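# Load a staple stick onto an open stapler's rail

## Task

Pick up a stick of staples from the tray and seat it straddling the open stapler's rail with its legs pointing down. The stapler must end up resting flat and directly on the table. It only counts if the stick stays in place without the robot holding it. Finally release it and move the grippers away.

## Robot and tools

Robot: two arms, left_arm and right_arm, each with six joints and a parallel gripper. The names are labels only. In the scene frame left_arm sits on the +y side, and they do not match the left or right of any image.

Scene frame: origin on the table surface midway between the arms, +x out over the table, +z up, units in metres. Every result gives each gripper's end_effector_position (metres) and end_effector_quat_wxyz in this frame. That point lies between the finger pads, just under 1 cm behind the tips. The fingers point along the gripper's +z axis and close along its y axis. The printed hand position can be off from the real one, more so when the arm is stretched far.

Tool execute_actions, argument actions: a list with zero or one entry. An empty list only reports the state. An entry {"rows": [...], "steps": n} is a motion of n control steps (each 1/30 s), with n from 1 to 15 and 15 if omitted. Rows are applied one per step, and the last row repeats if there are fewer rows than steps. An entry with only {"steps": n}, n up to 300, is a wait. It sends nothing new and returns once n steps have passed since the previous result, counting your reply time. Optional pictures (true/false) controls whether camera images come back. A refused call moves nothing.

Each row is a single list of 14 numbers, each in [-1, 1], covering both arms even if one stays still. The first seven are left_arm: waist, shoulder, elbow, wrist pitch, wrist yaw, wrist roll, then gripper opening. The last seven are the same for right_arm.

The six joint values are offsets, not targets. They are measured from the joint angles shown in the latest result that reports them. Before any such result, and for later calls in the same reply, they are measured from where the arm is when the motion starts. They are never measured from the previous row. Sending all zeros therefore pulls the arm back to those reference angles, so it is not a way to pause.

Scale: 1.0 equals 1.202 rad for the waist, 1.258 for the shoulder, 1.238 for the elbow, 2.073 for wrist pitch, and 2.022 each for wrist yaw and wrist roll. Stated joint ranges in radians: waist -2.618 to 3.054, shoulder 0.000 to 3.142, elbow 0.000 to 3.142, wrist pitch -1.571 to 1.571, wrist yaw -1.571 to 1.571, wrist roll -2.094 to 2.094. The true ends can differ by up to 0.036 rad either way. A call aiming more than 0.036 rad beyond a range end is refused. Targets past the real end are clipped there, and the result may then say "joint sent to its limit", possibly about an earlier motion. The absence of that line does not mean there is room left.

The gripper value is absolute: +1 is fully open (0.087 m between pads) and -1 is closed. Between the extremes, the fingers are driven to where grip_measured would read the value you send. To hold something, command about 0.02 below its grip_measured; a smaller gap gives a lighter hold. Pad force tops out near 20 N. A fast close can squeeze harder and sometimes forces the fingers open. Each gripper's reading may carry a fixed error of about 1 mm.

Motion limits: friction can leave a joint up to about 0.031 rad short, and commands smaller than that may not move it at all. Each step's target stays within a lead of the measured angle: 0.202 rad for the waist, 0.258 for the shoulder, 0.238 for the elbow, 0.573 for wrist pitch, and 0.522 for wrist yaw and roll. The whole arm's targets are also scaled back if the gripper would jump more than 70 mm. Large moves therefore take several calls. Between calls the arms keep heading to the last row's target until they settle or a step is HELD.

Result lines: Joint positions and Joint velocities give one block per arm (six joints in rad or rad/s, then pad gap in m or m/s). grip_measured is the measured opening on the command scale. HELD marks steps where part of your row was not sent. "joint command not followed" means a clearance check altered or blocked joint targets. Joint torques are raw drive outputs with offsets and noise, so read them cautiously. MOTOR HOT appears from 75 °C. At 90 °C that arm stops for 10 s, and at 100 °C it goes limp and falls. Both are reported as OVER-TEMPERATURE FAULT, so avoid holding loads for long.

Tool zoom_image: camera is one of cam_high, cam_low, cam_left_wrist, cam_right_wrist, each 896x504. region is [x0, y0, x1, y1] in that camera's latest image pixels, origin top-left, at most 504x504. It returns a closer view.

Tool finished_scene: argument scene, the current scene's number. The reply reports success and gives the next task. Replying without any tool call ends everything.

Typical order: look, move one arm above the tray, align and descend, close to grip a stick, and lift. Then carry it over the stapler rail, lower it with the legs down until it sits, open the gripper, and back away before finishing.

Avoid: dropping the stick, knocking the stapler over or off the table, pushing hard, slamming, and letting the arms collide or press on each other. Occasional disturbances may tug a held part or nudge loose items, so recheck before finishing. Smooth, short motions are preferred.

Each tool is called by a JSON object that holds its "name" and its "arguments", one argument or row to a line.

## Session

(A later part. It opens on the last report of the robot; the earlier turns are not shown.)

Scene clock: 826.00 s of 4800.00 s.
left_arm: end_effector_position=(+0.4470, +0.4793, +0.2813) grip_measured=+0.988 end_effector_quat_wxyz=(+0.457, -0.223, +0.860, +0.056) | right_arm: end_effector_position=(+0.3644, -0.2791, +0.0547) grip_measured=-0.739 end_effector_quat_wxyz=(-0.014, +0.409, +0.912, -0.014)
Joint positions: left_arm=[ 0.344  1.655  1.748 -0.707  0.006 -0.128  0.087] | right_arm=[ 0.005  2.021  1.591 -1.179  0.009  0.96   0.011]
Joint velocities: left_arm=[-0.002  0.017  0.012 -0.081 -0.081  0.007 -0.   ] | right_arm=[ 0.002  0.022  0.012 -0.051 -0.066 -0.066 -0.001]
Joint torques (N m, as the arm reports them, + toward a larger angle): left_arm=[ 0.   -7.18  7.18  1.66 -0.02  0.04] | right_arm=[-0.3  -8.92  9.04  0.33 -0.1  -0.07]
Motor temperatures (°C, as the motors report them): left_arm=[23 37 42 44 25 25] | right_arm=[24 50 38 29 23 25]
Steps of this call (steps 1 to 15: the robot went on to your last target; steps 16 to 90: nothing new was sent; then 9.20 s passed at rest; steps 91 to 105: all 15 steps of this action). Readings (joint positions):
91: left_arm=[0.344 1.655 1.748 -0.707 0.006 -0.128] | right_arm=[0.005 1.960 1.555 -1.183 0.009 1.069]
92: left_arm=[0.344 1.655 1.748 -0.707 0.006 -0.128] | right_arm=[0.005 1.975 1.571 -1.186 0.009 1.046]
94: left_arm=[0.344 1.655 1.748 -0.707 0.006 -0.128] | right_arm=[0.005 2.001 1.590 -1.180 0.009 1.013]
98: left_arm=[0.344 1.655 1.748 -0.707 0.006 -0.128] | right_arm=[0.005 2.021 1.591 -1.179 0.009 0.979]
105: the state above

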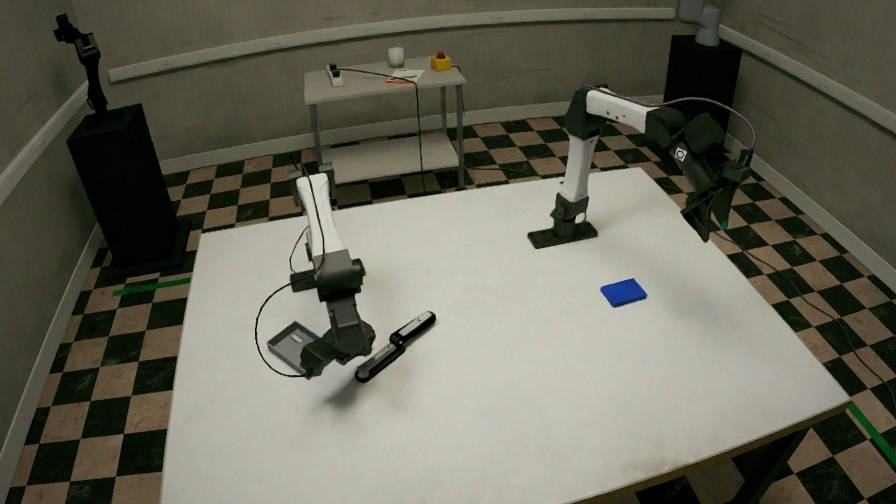

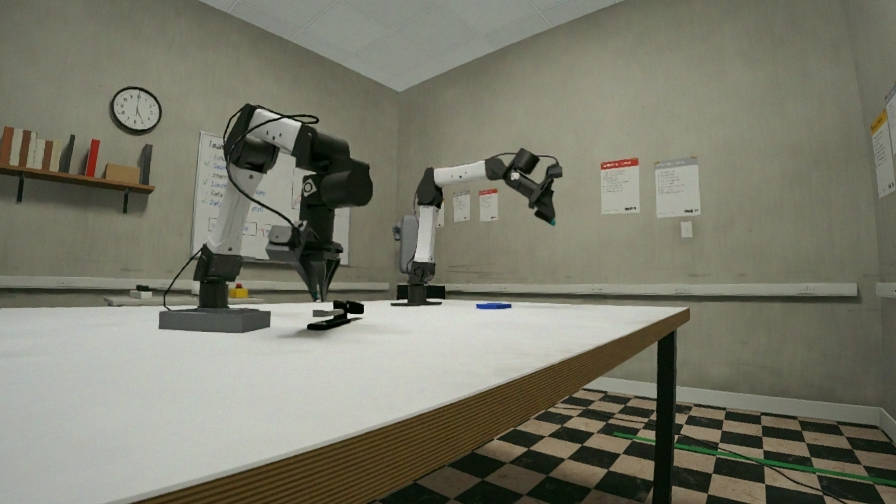

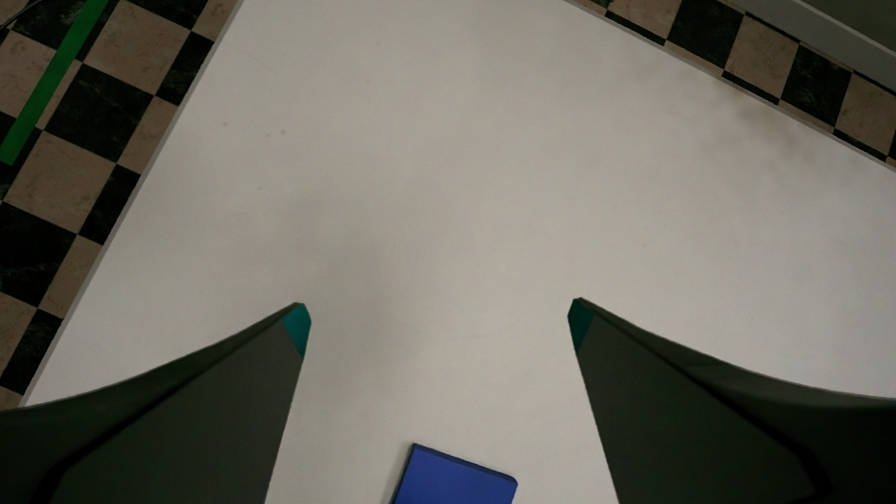

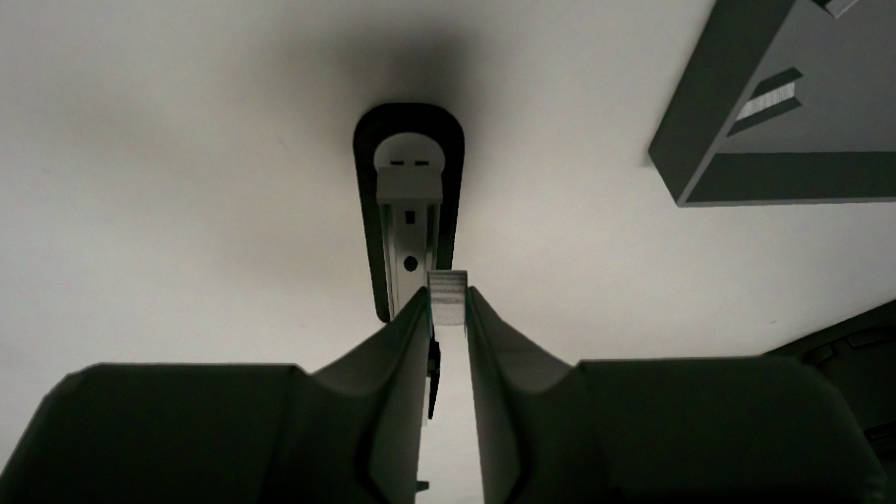

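{"name": "execute_actions", "arguments": {
  "actions": [
    {"rows":[[0,0,0,0,0,0,1,0,0,0,0.042,0,0,-0.8]],"steps":15}
  ]
}}

Scene clock: 830.17 s of 4800.00 s.
left_arm: end_effector_position=(+0.4470, +0.4793, +0.2813) grip_measured=+0.988 end_effector_quat_wxyz=(+0.457, -0.223, +0.860, +0.056) | right_arm: end_effector_position=(+0.3808, -0.2773, +0.0530) grip_measured=-0.739 end_effector_quat_wxyz=(+0.014, +0.407, +0.913, +0.003)
Joint positions: left_arm=[ 0.344  1.655  1.748 -0.707  0.006 -0.128  0.087] | right_arm=[ 0.005  2.021  1.591 -1.112  0.009  0.955  0.011]
Joint velocities: left_arm=[ 0.007  0.017 -0.002  0.051 -0.007 -0.037  0.   ] | right_arm=[-0.012 -0.002  0.002 -0.037 -0.007 -0.037  0.   ]
Joint torques (N m, as the arm reports them, + toward a larger angle): left_arm=[-0.03 -7.22  7.11  1.69 -0.02  0.05] | right_arm=[-0.29 -9.52  6.66  0.67 -0.1   0.08]
Motor temperatures (°C, as the motors report them): left_arm=[23 37 42 44 25 25] | right_arm=[24 49 38 29 23 25]
Steps of this call (steps 1 to 15: the robot went on to your last target; steps 16 to 90: nothing new was sent; then 0.67 s passed at rest; steps 91 to 105: all 15 steps of this action). Readings (joint positions):
91: left_arm=[0.344 1.655 1.748 -0.707 0.006 -0.128] | right_arm=[0.005 2.021 1.591 -1.173 0.009 0.955]
92: left_arm=[0.344 1.655 1.748 -0.707 0.006 -0.128] | right_arm=[0.005 2.021 1.591 -1.161 0.009 0.955]
94: left_arm=[0.344 1.655 1.748 -0.707 0.006 -0.128] | right_arm=[0.005 2.021 1.591 -1.141 0.009 0.955]
98: left_arm=[0.344 1.655 1.748 -0.707 0.006 -0.128] | right_arm=[0.005 2.021 1.591 -1.121 0.009 0.955]
105: the state above

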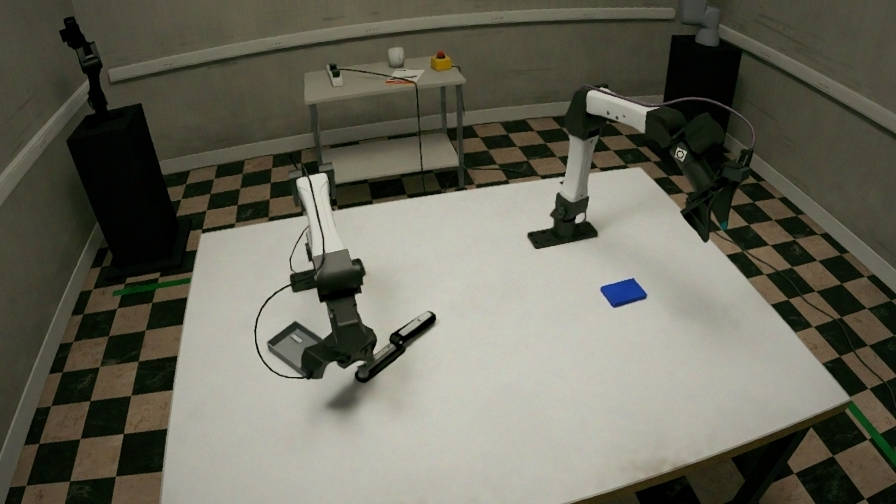

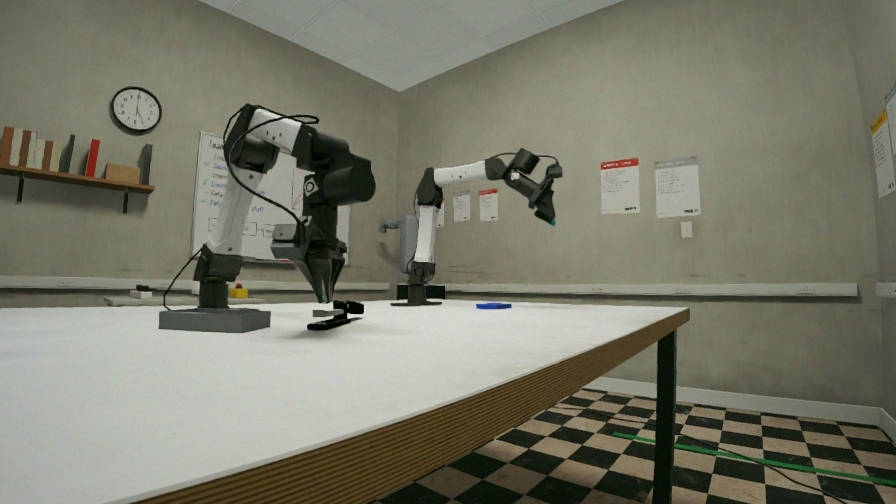

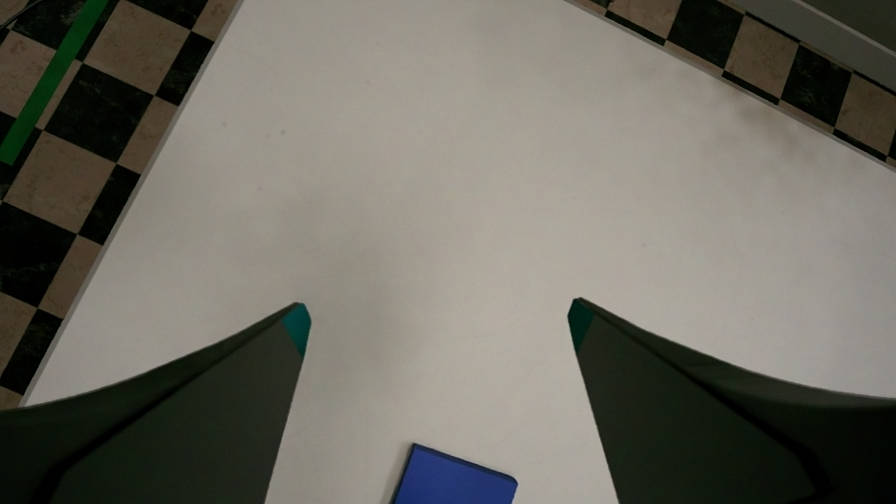

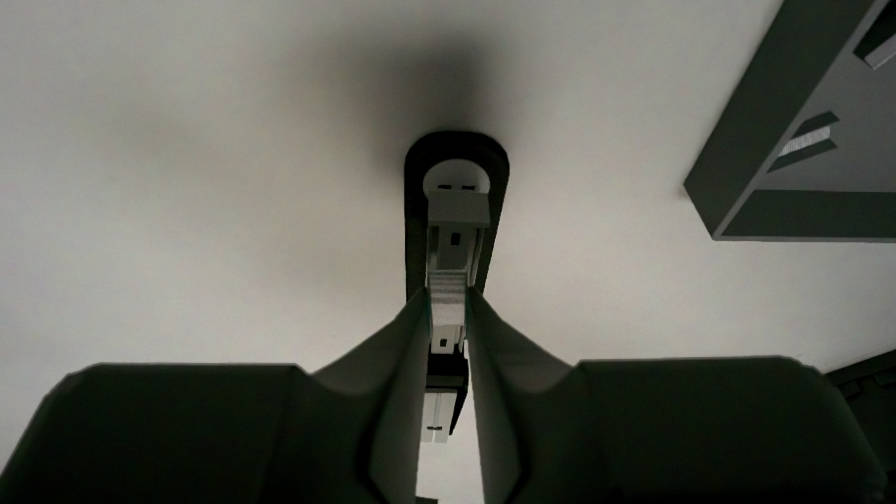

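{"name": "execute_actions", "arguments": {
  "actions": [
    {"rows":[[0,0,0,0,0,0,1,0,0.03,0,0,0,0.03,-0.8]],"steps":15}
  ]
}}

Scene clock: 836.37 s of 4800.00 s.
left_arm: end_effector_position=(+0.4470, +0.4793, +0.2813) grip_measured=+0.988 end_effector_quat_wxyz=(+0.457, -0.223, +0.860, +0.056) | right_arm: end_effector_position=(+0.3811, -0.2761, +0.0432) grip_measured=-0.739 end_effector_quat_wxyz=(+0.003, +0.430, +0.903, -0.003)
Joint positions: left_arm=[ 0.344  1.655  1.748 -0.707  0.006 -0.128  0.087] | right_arm=[ 0.005  2.05   1.591 -1.11   0.009  1.006  0.011]
Joint velocities: left_arm=[-0.022 -0.002 -0.007 -0.022 -0.037 -0.095 -0.001] | right_arm=[ 0.007 -0.002 -0.007 -0.125 -0.007 -0.022 -0.   ]
Joint torques (N m, as the arm reports them, + toward a larger angle): left_arm=[ 0.   -7.14  7.03  1.67 -0.03  0.06] | right_arm=[-0.29 -8.98  6.52  0.37 -0.1   0.12]
Motor temperatures (°C, as the motors report them): left_arm=[23 37 42 45 25 25] | right_arm=[24 49 38 29 23 25]
Steps of this call (steps 1 to 15: the robot went on to your last target; steps 16 to 90: nothing new was sent; then 2.70 s passed at rest; steps 91 to 105: all 15 steps of this action). Readings (joint positions):
91: left_arm=[0.344 1.655 1.748 -0.707 0.006 -0.128] | right_arm=[0.005 2.023 1.591 -1.110 0.009 0.963]
92: left_arm=[0.344 1.655 1.748 -0.707 0.006 -0.128] | right_arm=[0.005 2.027 1.591 -1.110 0.009 0.972]
94: left_arm=[0.344 1.655 1.748 -0.707 0.006 -0.128] | right_arm=[0.005 2.038 1.591 -1.110 0.009 0.985]
98: left_arm=[0.344 1.655 1.748 -0.707 0.006 -0.128] | right_arm=[0.005 2.050 1.591 -1.110 0.009 0.999]
105: the state above

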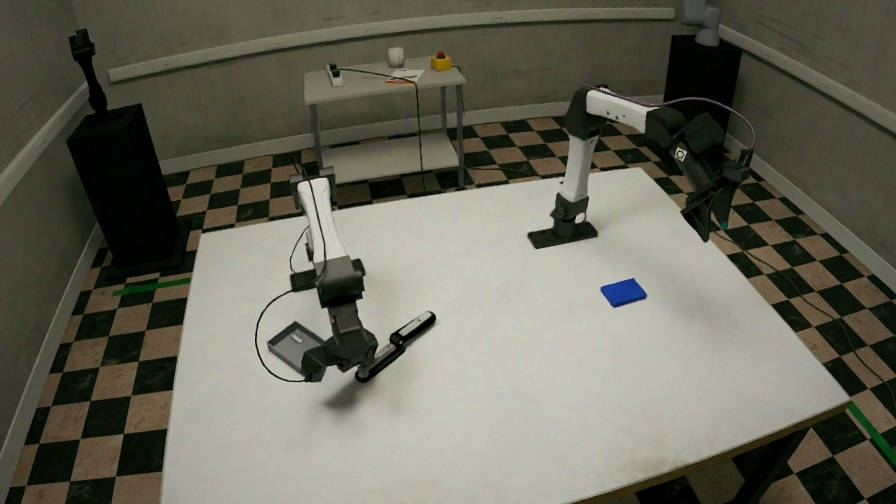

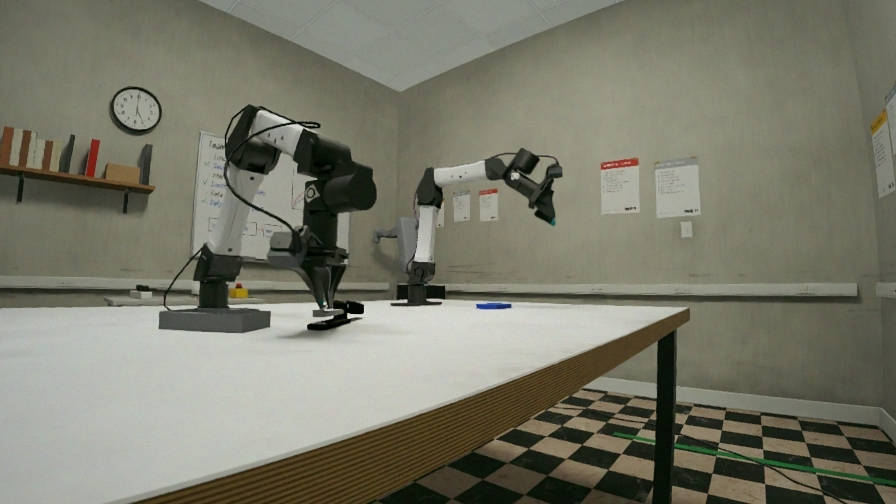

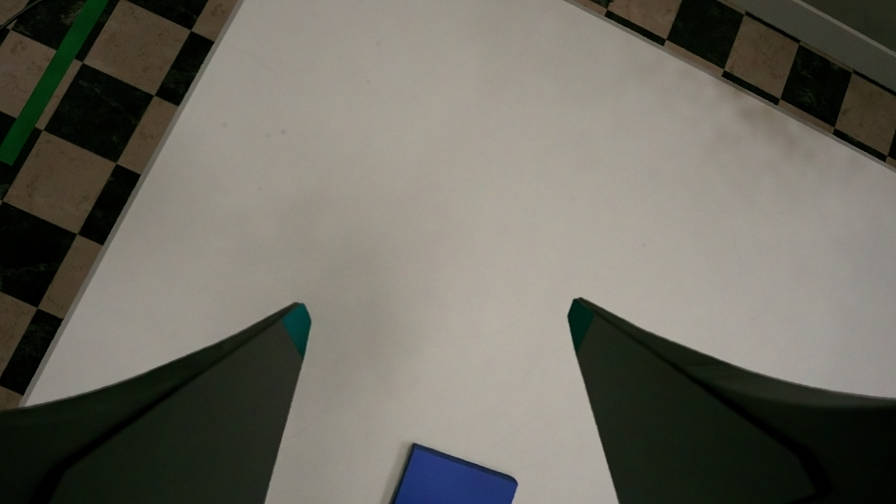

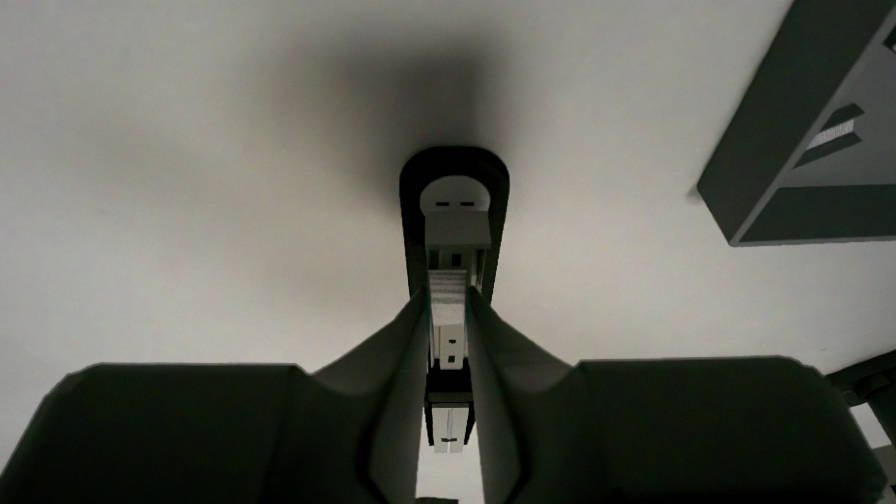

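{"name": "execute_actions", "arguments": {
  "actions": [
    {"rows":[[0,0,0,0,0,0,1,0,0,0,-0.015,0,0,-0.8]],"steps":12}
  ],
  "pictures": true
}}

{"name": "zoom_image", "arguments": {
  "camera": "cam_right_wrist",
  "region": [348, 200, 548, 400]
}}

Scene clock: 841.80 s of 4800.00 s.
left_arm: end_effector_position=(+0.4470, +0.4793, +0.2813) grip_measured=+0.988 end_effector_quat_wxyz=(+0.457, -0.223, +0.860, +0.056) | right_arm: end_effector_position=(+0.3775, -0.2764, +0.0435) grip_measured=-0.739 end_effector_quat_wxyz=(-0.003, +0.431, +0.902, -0.007)
Joint positions: left_arm=[ 0.344  1.655  1.748 -0.707  0.006 -0.128  0.087] | right_arm=[ 0.005  2.05   1.591 -1.124  0.009  1.008  0.011]
Joint velocities: left_arm=[-0.007 -0.012  0.002 -0.022 -0.007 -0.007  0.   ] | right_arm=[ 0.002 -0.007 -0.012 -0.051 -0.022 -0.051  0.   ]
Joint torques (N m, as the arm reports them, + toward a larger angle): left_arm=[-0.06 -7.19  7.12  1.69 -0.04  0.06] | right_arm=[-0.28 -9.64  6.57  0.2  -0.1   0.  ]
Motor temperatures (°C, as the motors report them): left_arm=[23 37 42 45 25 25] | right_arm=[24 48 38 29 23 25]
Steps of this call (steps 1 to 15: the robot went on to your last target; steps 16 to 90: nothing new was sent; then 2.03 s passed at rest; steps 91 to 102: all 12 steps of this action). Readings (joint positions):
91: left_arm=[0.344 1.655 1.748 -0.707 0.006 -0.128] | right_arm=[0.005 2.050 1.591 -1.111 0.009 1.008]
92: left_arm=[0.344 1.655 1.748 -0.707 0.006 -0.128] | right_arm=[0.005 2.050 1.591 -1.114 0.009 1.008]
94: left_arm=[0.344 1.655 1.748 -0.707 0.006 -0.128] | right_arm=[0.005 2.050 1.591 -1.118 0.009 1.008]
98: left_arm=[0.344 1.655 1.748 -0.707 0.006 -0.128] | right_arm=[0.005 2.050 1.591 -1.123 0.009 1.008]
102: the state above

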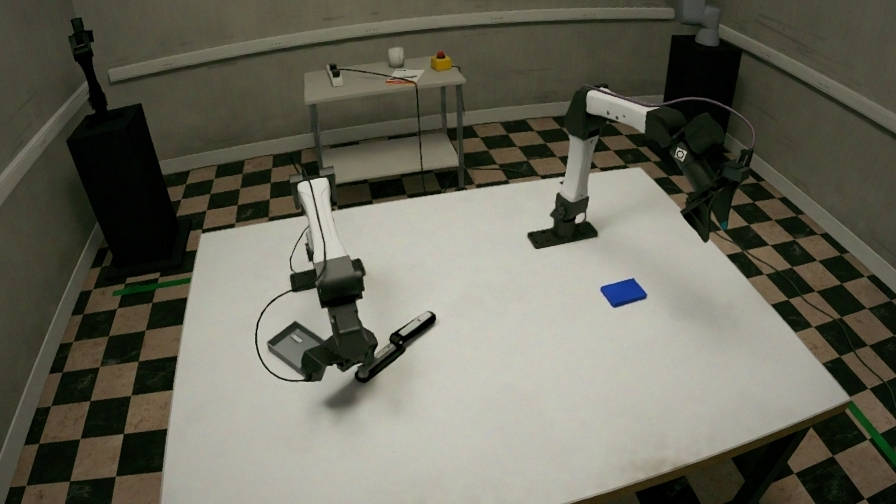

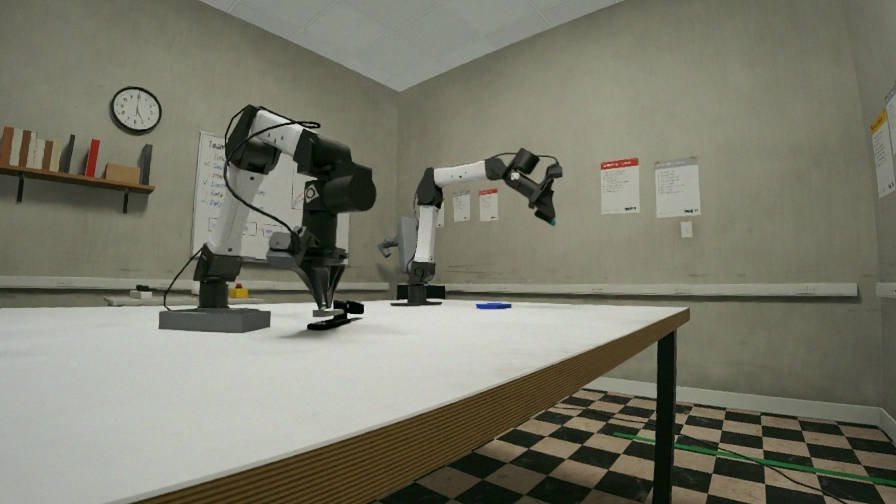

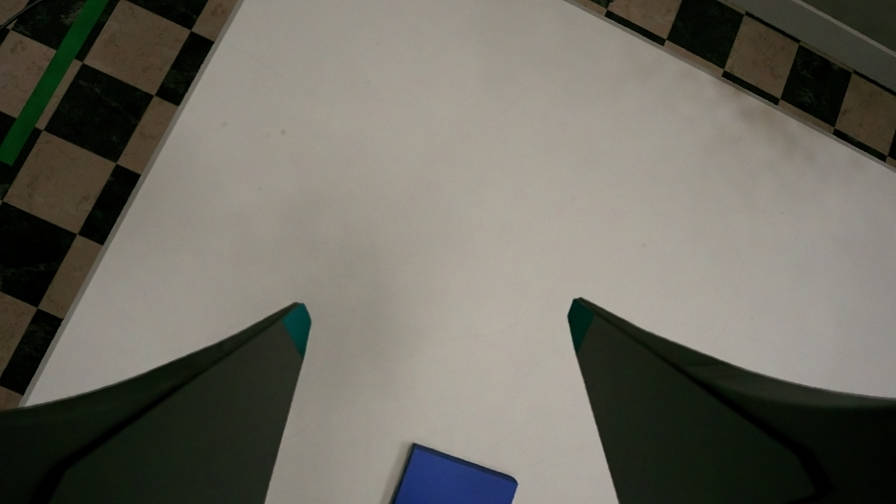

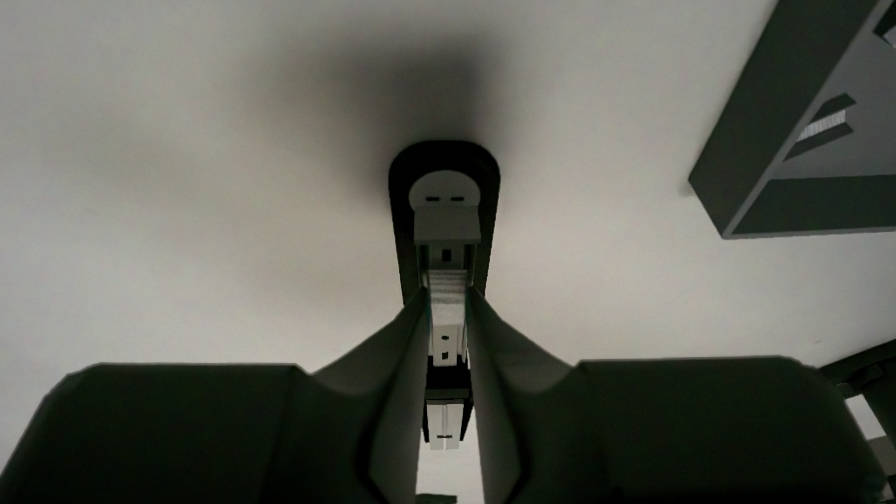

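Region (348, 200, 548, 400) of cam_right_wrist's 896x504 image, scaled by 2.520, with more detail than that image has.

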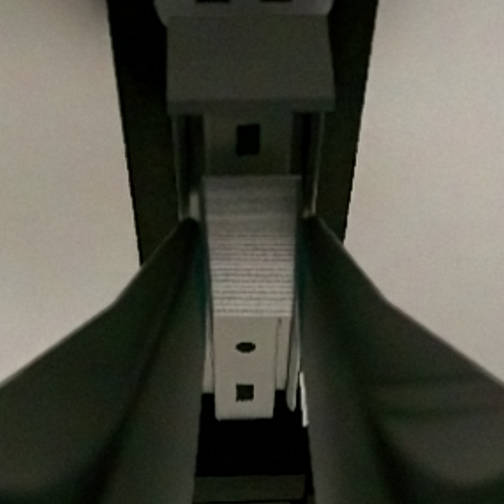

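{"name": "execute_actions", "arguments": {
  "actions": [
    {"rows":[[0,0,0,0,0,0,1,0,0.018,0,0,0,0,-0.8]],"steps":12}
  ],
  "pictures": false
}}

{"name": "execute_actions", "arguments": {
  "actions": [
    {"rows":[[0,0,0,0,0,0,1,0,0,0,0,0,0,-0.74],[0,0,0,0,0,0,1,0,0,0,0,0,0,-0.71],[0,0,0,0,0,0,1,0,0,0,0,0,0,-0.68],[0,0,0,0,0,0,1,0,0,0,0,0,0,-0.6]],"steps":15}
  ]
}}

{"name": "zoom_image", "arguments": {
  "camera": "cam_right_wrist",
  "region": [348, 200, 548, 400]
}}

Scene clock: 851.43 s of 4800.00 s.
left_arm: end_effector_position=(+0.4470, +0.4793, +0.2813) grip_measured=+0.988 end_effector_quat_wxyz=(+0.457, -0.223, +0.860, +0.056) | right_arm: end_effector_position=(+0.3774, -0.2764, +0.0436) grip_measured=-0.739 end_effector_quat_wxyz=(-0.003, +0.431, +0.902, -0.007)
Joint positions: left_arm=[ 0.344  1.655  1.748 -0.707  0.006 -0.128  0.087] | right_arm=[ 0.005  2.05   1.591 -1.125  0.009  1.008  0.011]
Joint velocities: left_arm=[-0.002 -0.017 -0.002 -0.051 -0.022  0.051 -0.002] | right_arm=[-0.007  0.007 -0.002  0.037 -0.081  0.007 -0.   ]
Joint torques (N m, as the arm reports them, + toward a larger angle): left_arm=[ 0.06 -7.23  7.2   1.69 -0.04  0.04] | right_arm=[-0.29 -7.89  6.56  0.37 -0.09  0.02]
Motor temperatures (°C, as the motors report them): left_arm=[23 37 43 45 25 25] | right_arm=[24 47 38 29 23 25]
Steps of this call (steps 1 to 15: the robot went on to your last target; steps 16 to 90: nothing new was sent; then 6.23 s passed at rest; steps 91 to 102: all 12 steps of this action). Readings (joint positions):
91: left_arm=[0.344 1.655 1.748 -0.707 0.006 -0.128] | right_arm=[0.005 2.050 1.591 -1.125 0.009 1.008]
92: left_arm=[0.344 1.655 1.748 -0.707 0.006 -0.128] | right_arm=[0.005 2.050 1.591 -1.125 0.009 1.008]
94: left_arm=[0.344 1.655 1.748 -0.707 0.006 -0.128] | right_arm=[0.005 2.050 1.591 -1.125 0.009 1.008]
98: left_arm=[0.344 1.655 1.748 -0.707 0.006 -0.128] | right_arm=[0.005 2.050 1.591 -1.125 0.009 1.008]
102: the state above

Scene clock: 851.93 s of 4800.00 s.
left_arm: end_effector_position=(+0.4470, +0.4793, +0.2813) grip_measured=+0.988 end_effector_quat_wxyz=(+0.457, -0.223, +0.860, +0.056) | right_arm: end_effector_position=(+0.3774, -0.2764, +0.0436) grip_measured=-0.600 end_effector_quat_wxyz=(-0.003, +0.431, +0.902, -0.007)
Joint positions: left_arm=[ 0.344  1.655  1.748 -0.707  0.006 -0.128  0.087] | right_arm=[ 0.005  2.05   1.591 -1.125  0.009  1.008  0.017]
Joint velocities: left_arm=[-0.002  0.017  0.002 -0.081 -0.007  0.022 -0.001] | right_arm=[ 0.007 -0.012 -0.007  0.066 -0.007  0.037  0.001]
Joint torques (N m, as the arm reports them, + toward a larger angle): left_arm=[-0.04 -7.16  7.18  1.65 -0.05  0.06] | right_arm=[-0.3  -9.67  6.56  0.36 -0.1   0.02]
Motor temperatures (°C, as the motors report them): left_arm=[23 37 43 45 25 25] | right_arm=[24 47 38 29 23 25]
Steps of this call (steps 1 to 15: all 15 steps of this action). Readings (joint positions):
1: left_arm=[0.344 1.655 1.748 -0.707 0.006 -0.128] | right_arm=[0.005 2.050 1.591 -1.125 0.009 1.008]
2: left_arm=[0.344 1.655 1.748 -0.707 0.006 -0.128] | right_arm=[0.005 2.050 1.591 -1.125 0.009 1.008]
4: left_arm=[0.344 1.655 1.748 -0.707 0.006 -0.128] | right_arm=[0.005 2.050 1.591 -1.125 0.009 1.008]
8: left_arm=[0.344 1.655 1.748 -0.707 0.006 -0.128] | right_arm=[0.005 2.050 1.591 -1.125 0.009 1.008]
15: the state above

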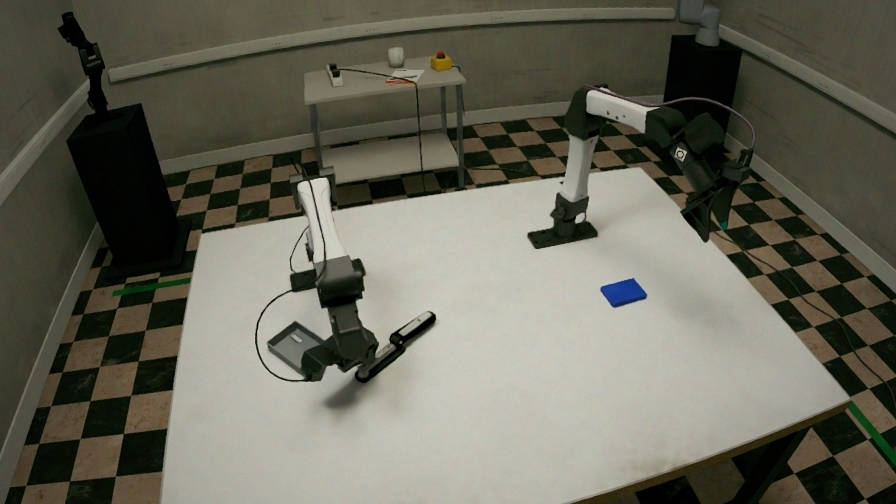

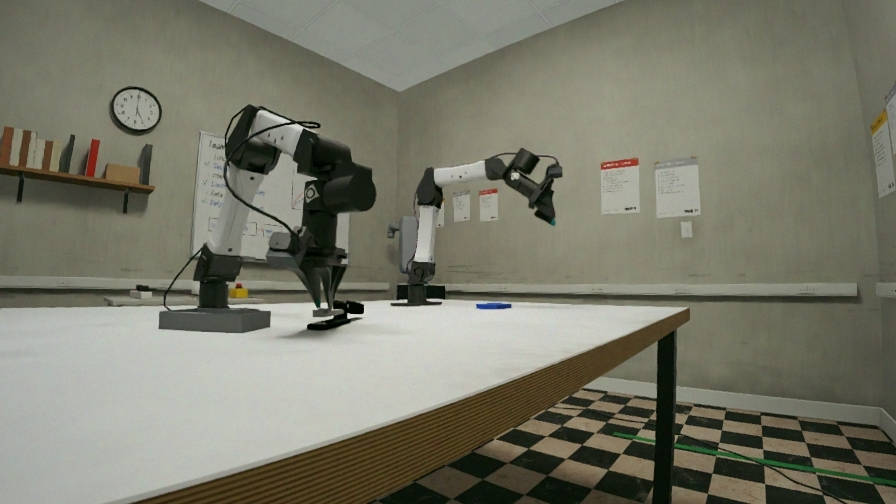

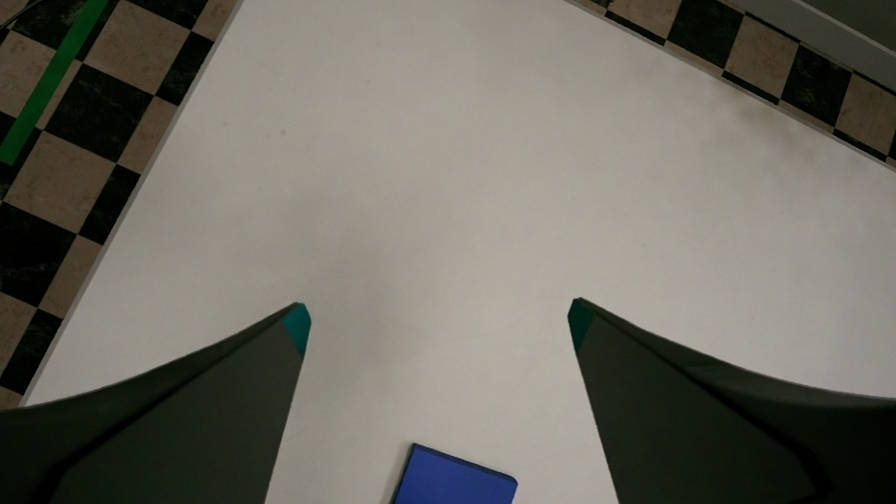

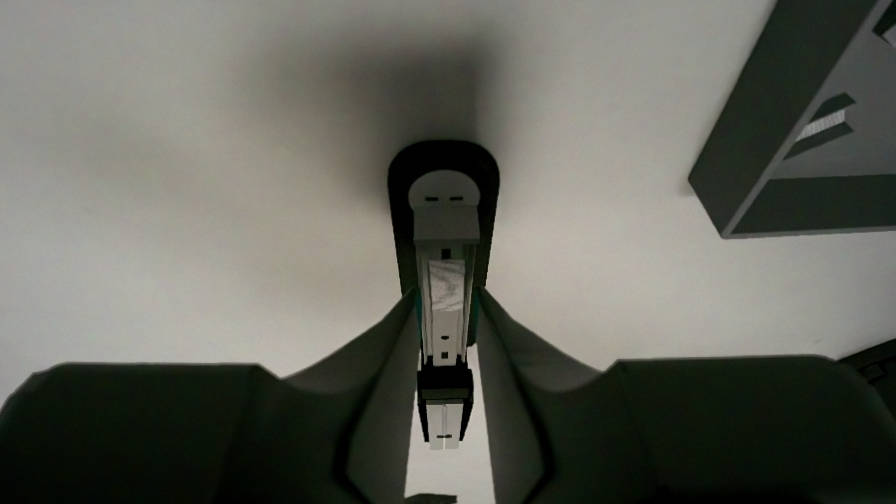

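Region (348, 200, 548, 400) of cam_right_wrist's 896x504 image, scaled by 2.520, with more detail than that image has.

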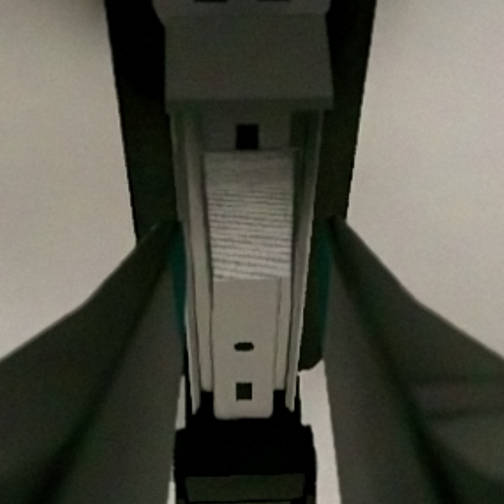

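Looks seated. Lift clear.

{"name": "execute_actions", "arguments": {
  "actions": [
    {"rows":[[0,0,0,0,0,0,1,0,-0.25,0,0,0,0,-0.6]],"steps":15}
  ]
}}

{"name": "zoom_image", "arguments": {
  "camera": "cam_high",
  "region": [340, 300, 450, 390]
}}

Scene clock: 856.67 s of 4800.00 s.
left_arm: end_effector_position=(+0.4470, +0.4793, +0.2813) grip_measured=+0.988 end_effector_quat_wxyz=(+0.457, -0.223, +0.860, +0.056) | right_arm: end_effector_position=(+0.3819, -0.2759, +0.1569) grip_measured=-0.600 end_effector_quat_wxyz=(+0.135, +0.427, +0.891, +0.079)
Joint positions: left_arm=[ 0.344  1.655  1.748 -0.707  0.006 -0.128  0.087] | right_arm=[ 0.005  1.724  1.59  -1.124  0.009  1.008  0.017]
Joint velocities: left_arm=[ 0.017  0.027  0.002  0.022 -0.037 -0.022 -0.001] | right_arm=[-0.002  0.012 -0.002 -0.007 -0.007  0.007 -0.001]
Joint torques (N m, as the arm reports them, + toward a larger angle): left_arm=[ 0.04 -7.18  7.03  1.66 -0.02  0.03] | right_arm=[-0.28 -6.77  7.23  1.07 -0.09  0.01]
Motor temperatures (°C, as the motors report them): left_arm=[23 37 43 45 25 25] | right_arm=[24 47 38 29 23 25]
Steps of this call (steps 1 to 15: the robot went on to your last target; steps 16 to 90: nothing new was sent; then 1.23 s passed at rest; steps 91 to 105: all 15 steps of this action). Readings (joint positions):
91: left_arm=[0.344 1.655 1.748 -0.707 0.006 -0.128] | right_arm=[0.005 2.033 1.586 -1.122 0.009 1.008]
92: left_arm=[0.344 1.655 1.748 -0.707 0.006 -0.128] | right_arm=[0.005 2.001 1.577 -1.123 0.009 1.008]
94: left_arm=[0.344 1.655 1.748 -0.707 0.006 -0.128] | right_arm=[0.005 1.902 1.576 -1.124 0.009 1.008]
98: left_arm=[0.344 1.655 1.748 -0.707 0.006 -0.128] | right_arm=[0.005 1.725 1.586 -1.123 0.009 1.008]
105: the state above

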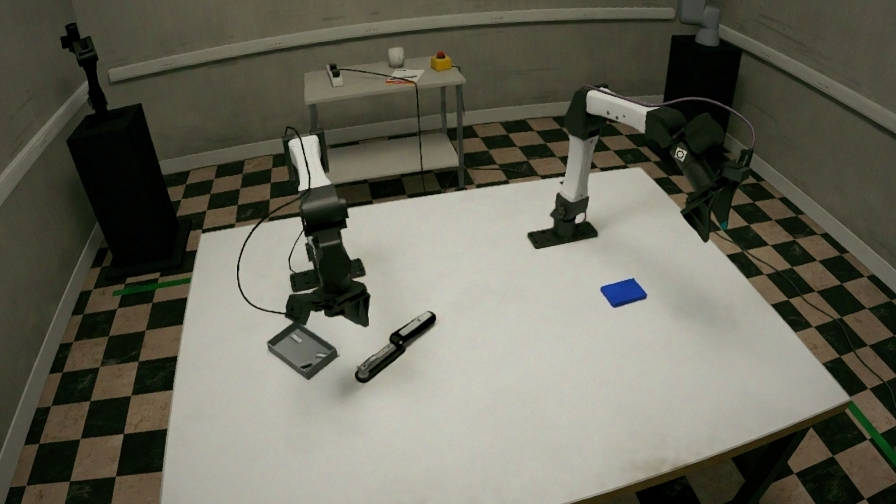

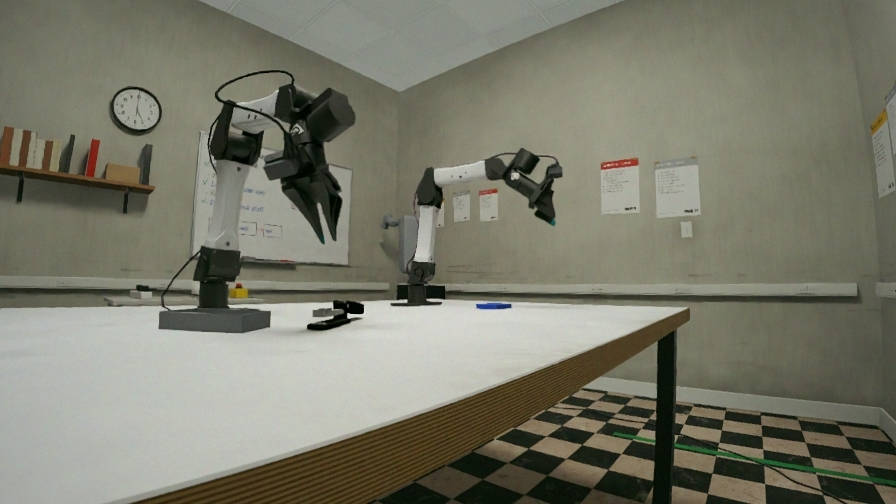

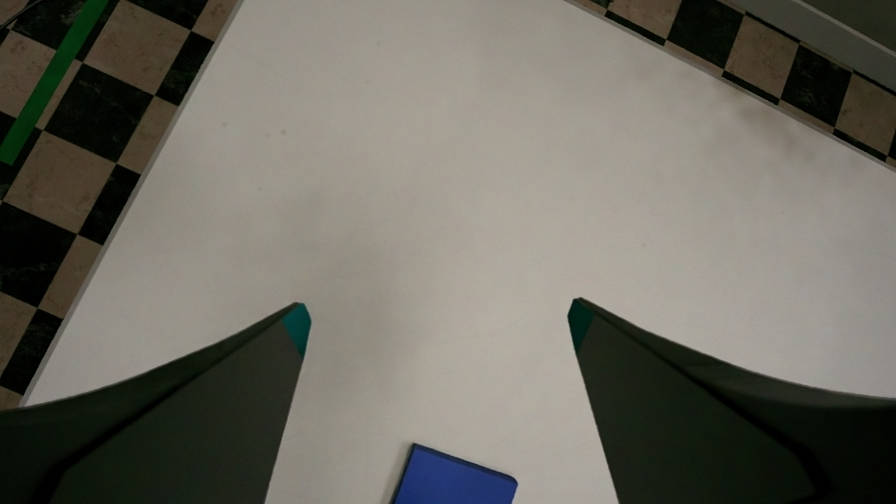

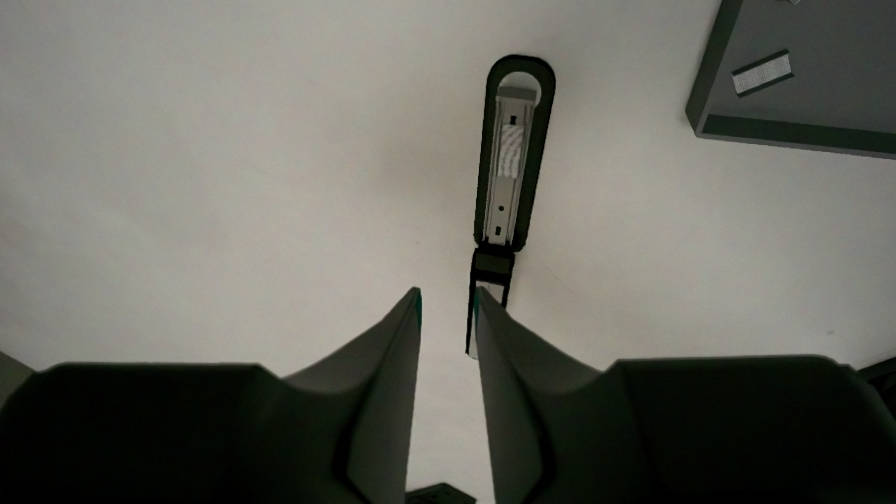

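Region (340, 300, 450, 390) of cam_high's 896x504 image, scaled by 4.582, with more detail than that image has; it fills the top 412 rows of this view, and the rest is white.

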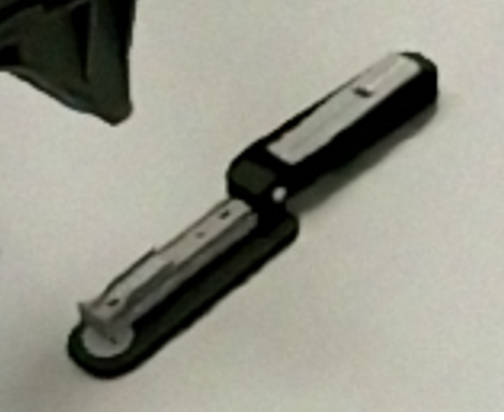

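{"name": "zoom_image", "arguments": {
  "camera": "cam_right_wrist",
  "region": [440, 60, 590, 250]
}}

{"name": "zoom_image", "arguments": {
  "camera": "cam_low",
  "region": [295, 290, 375, 340]
}}

Region (440, 60, 590, 250) of cam_right_wrist's 896x504 image, scaled by 2.653, with more detail than that image has; it fills the left 398 columns of this view, and the rest is white.

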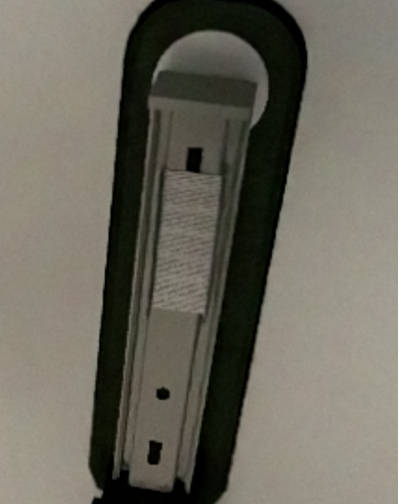

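Region (295, 290, 375, 340) of cam_low's 896x504 image, scaled by 6.300, with more detail than that image has; it fills the top 315 rows of this view, and the rest is white.

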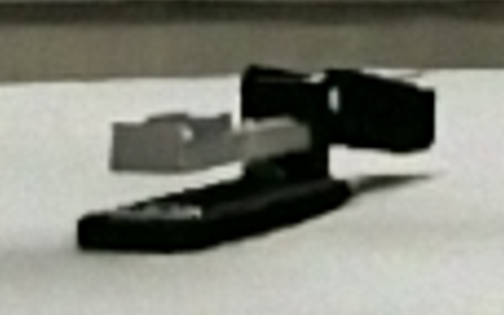

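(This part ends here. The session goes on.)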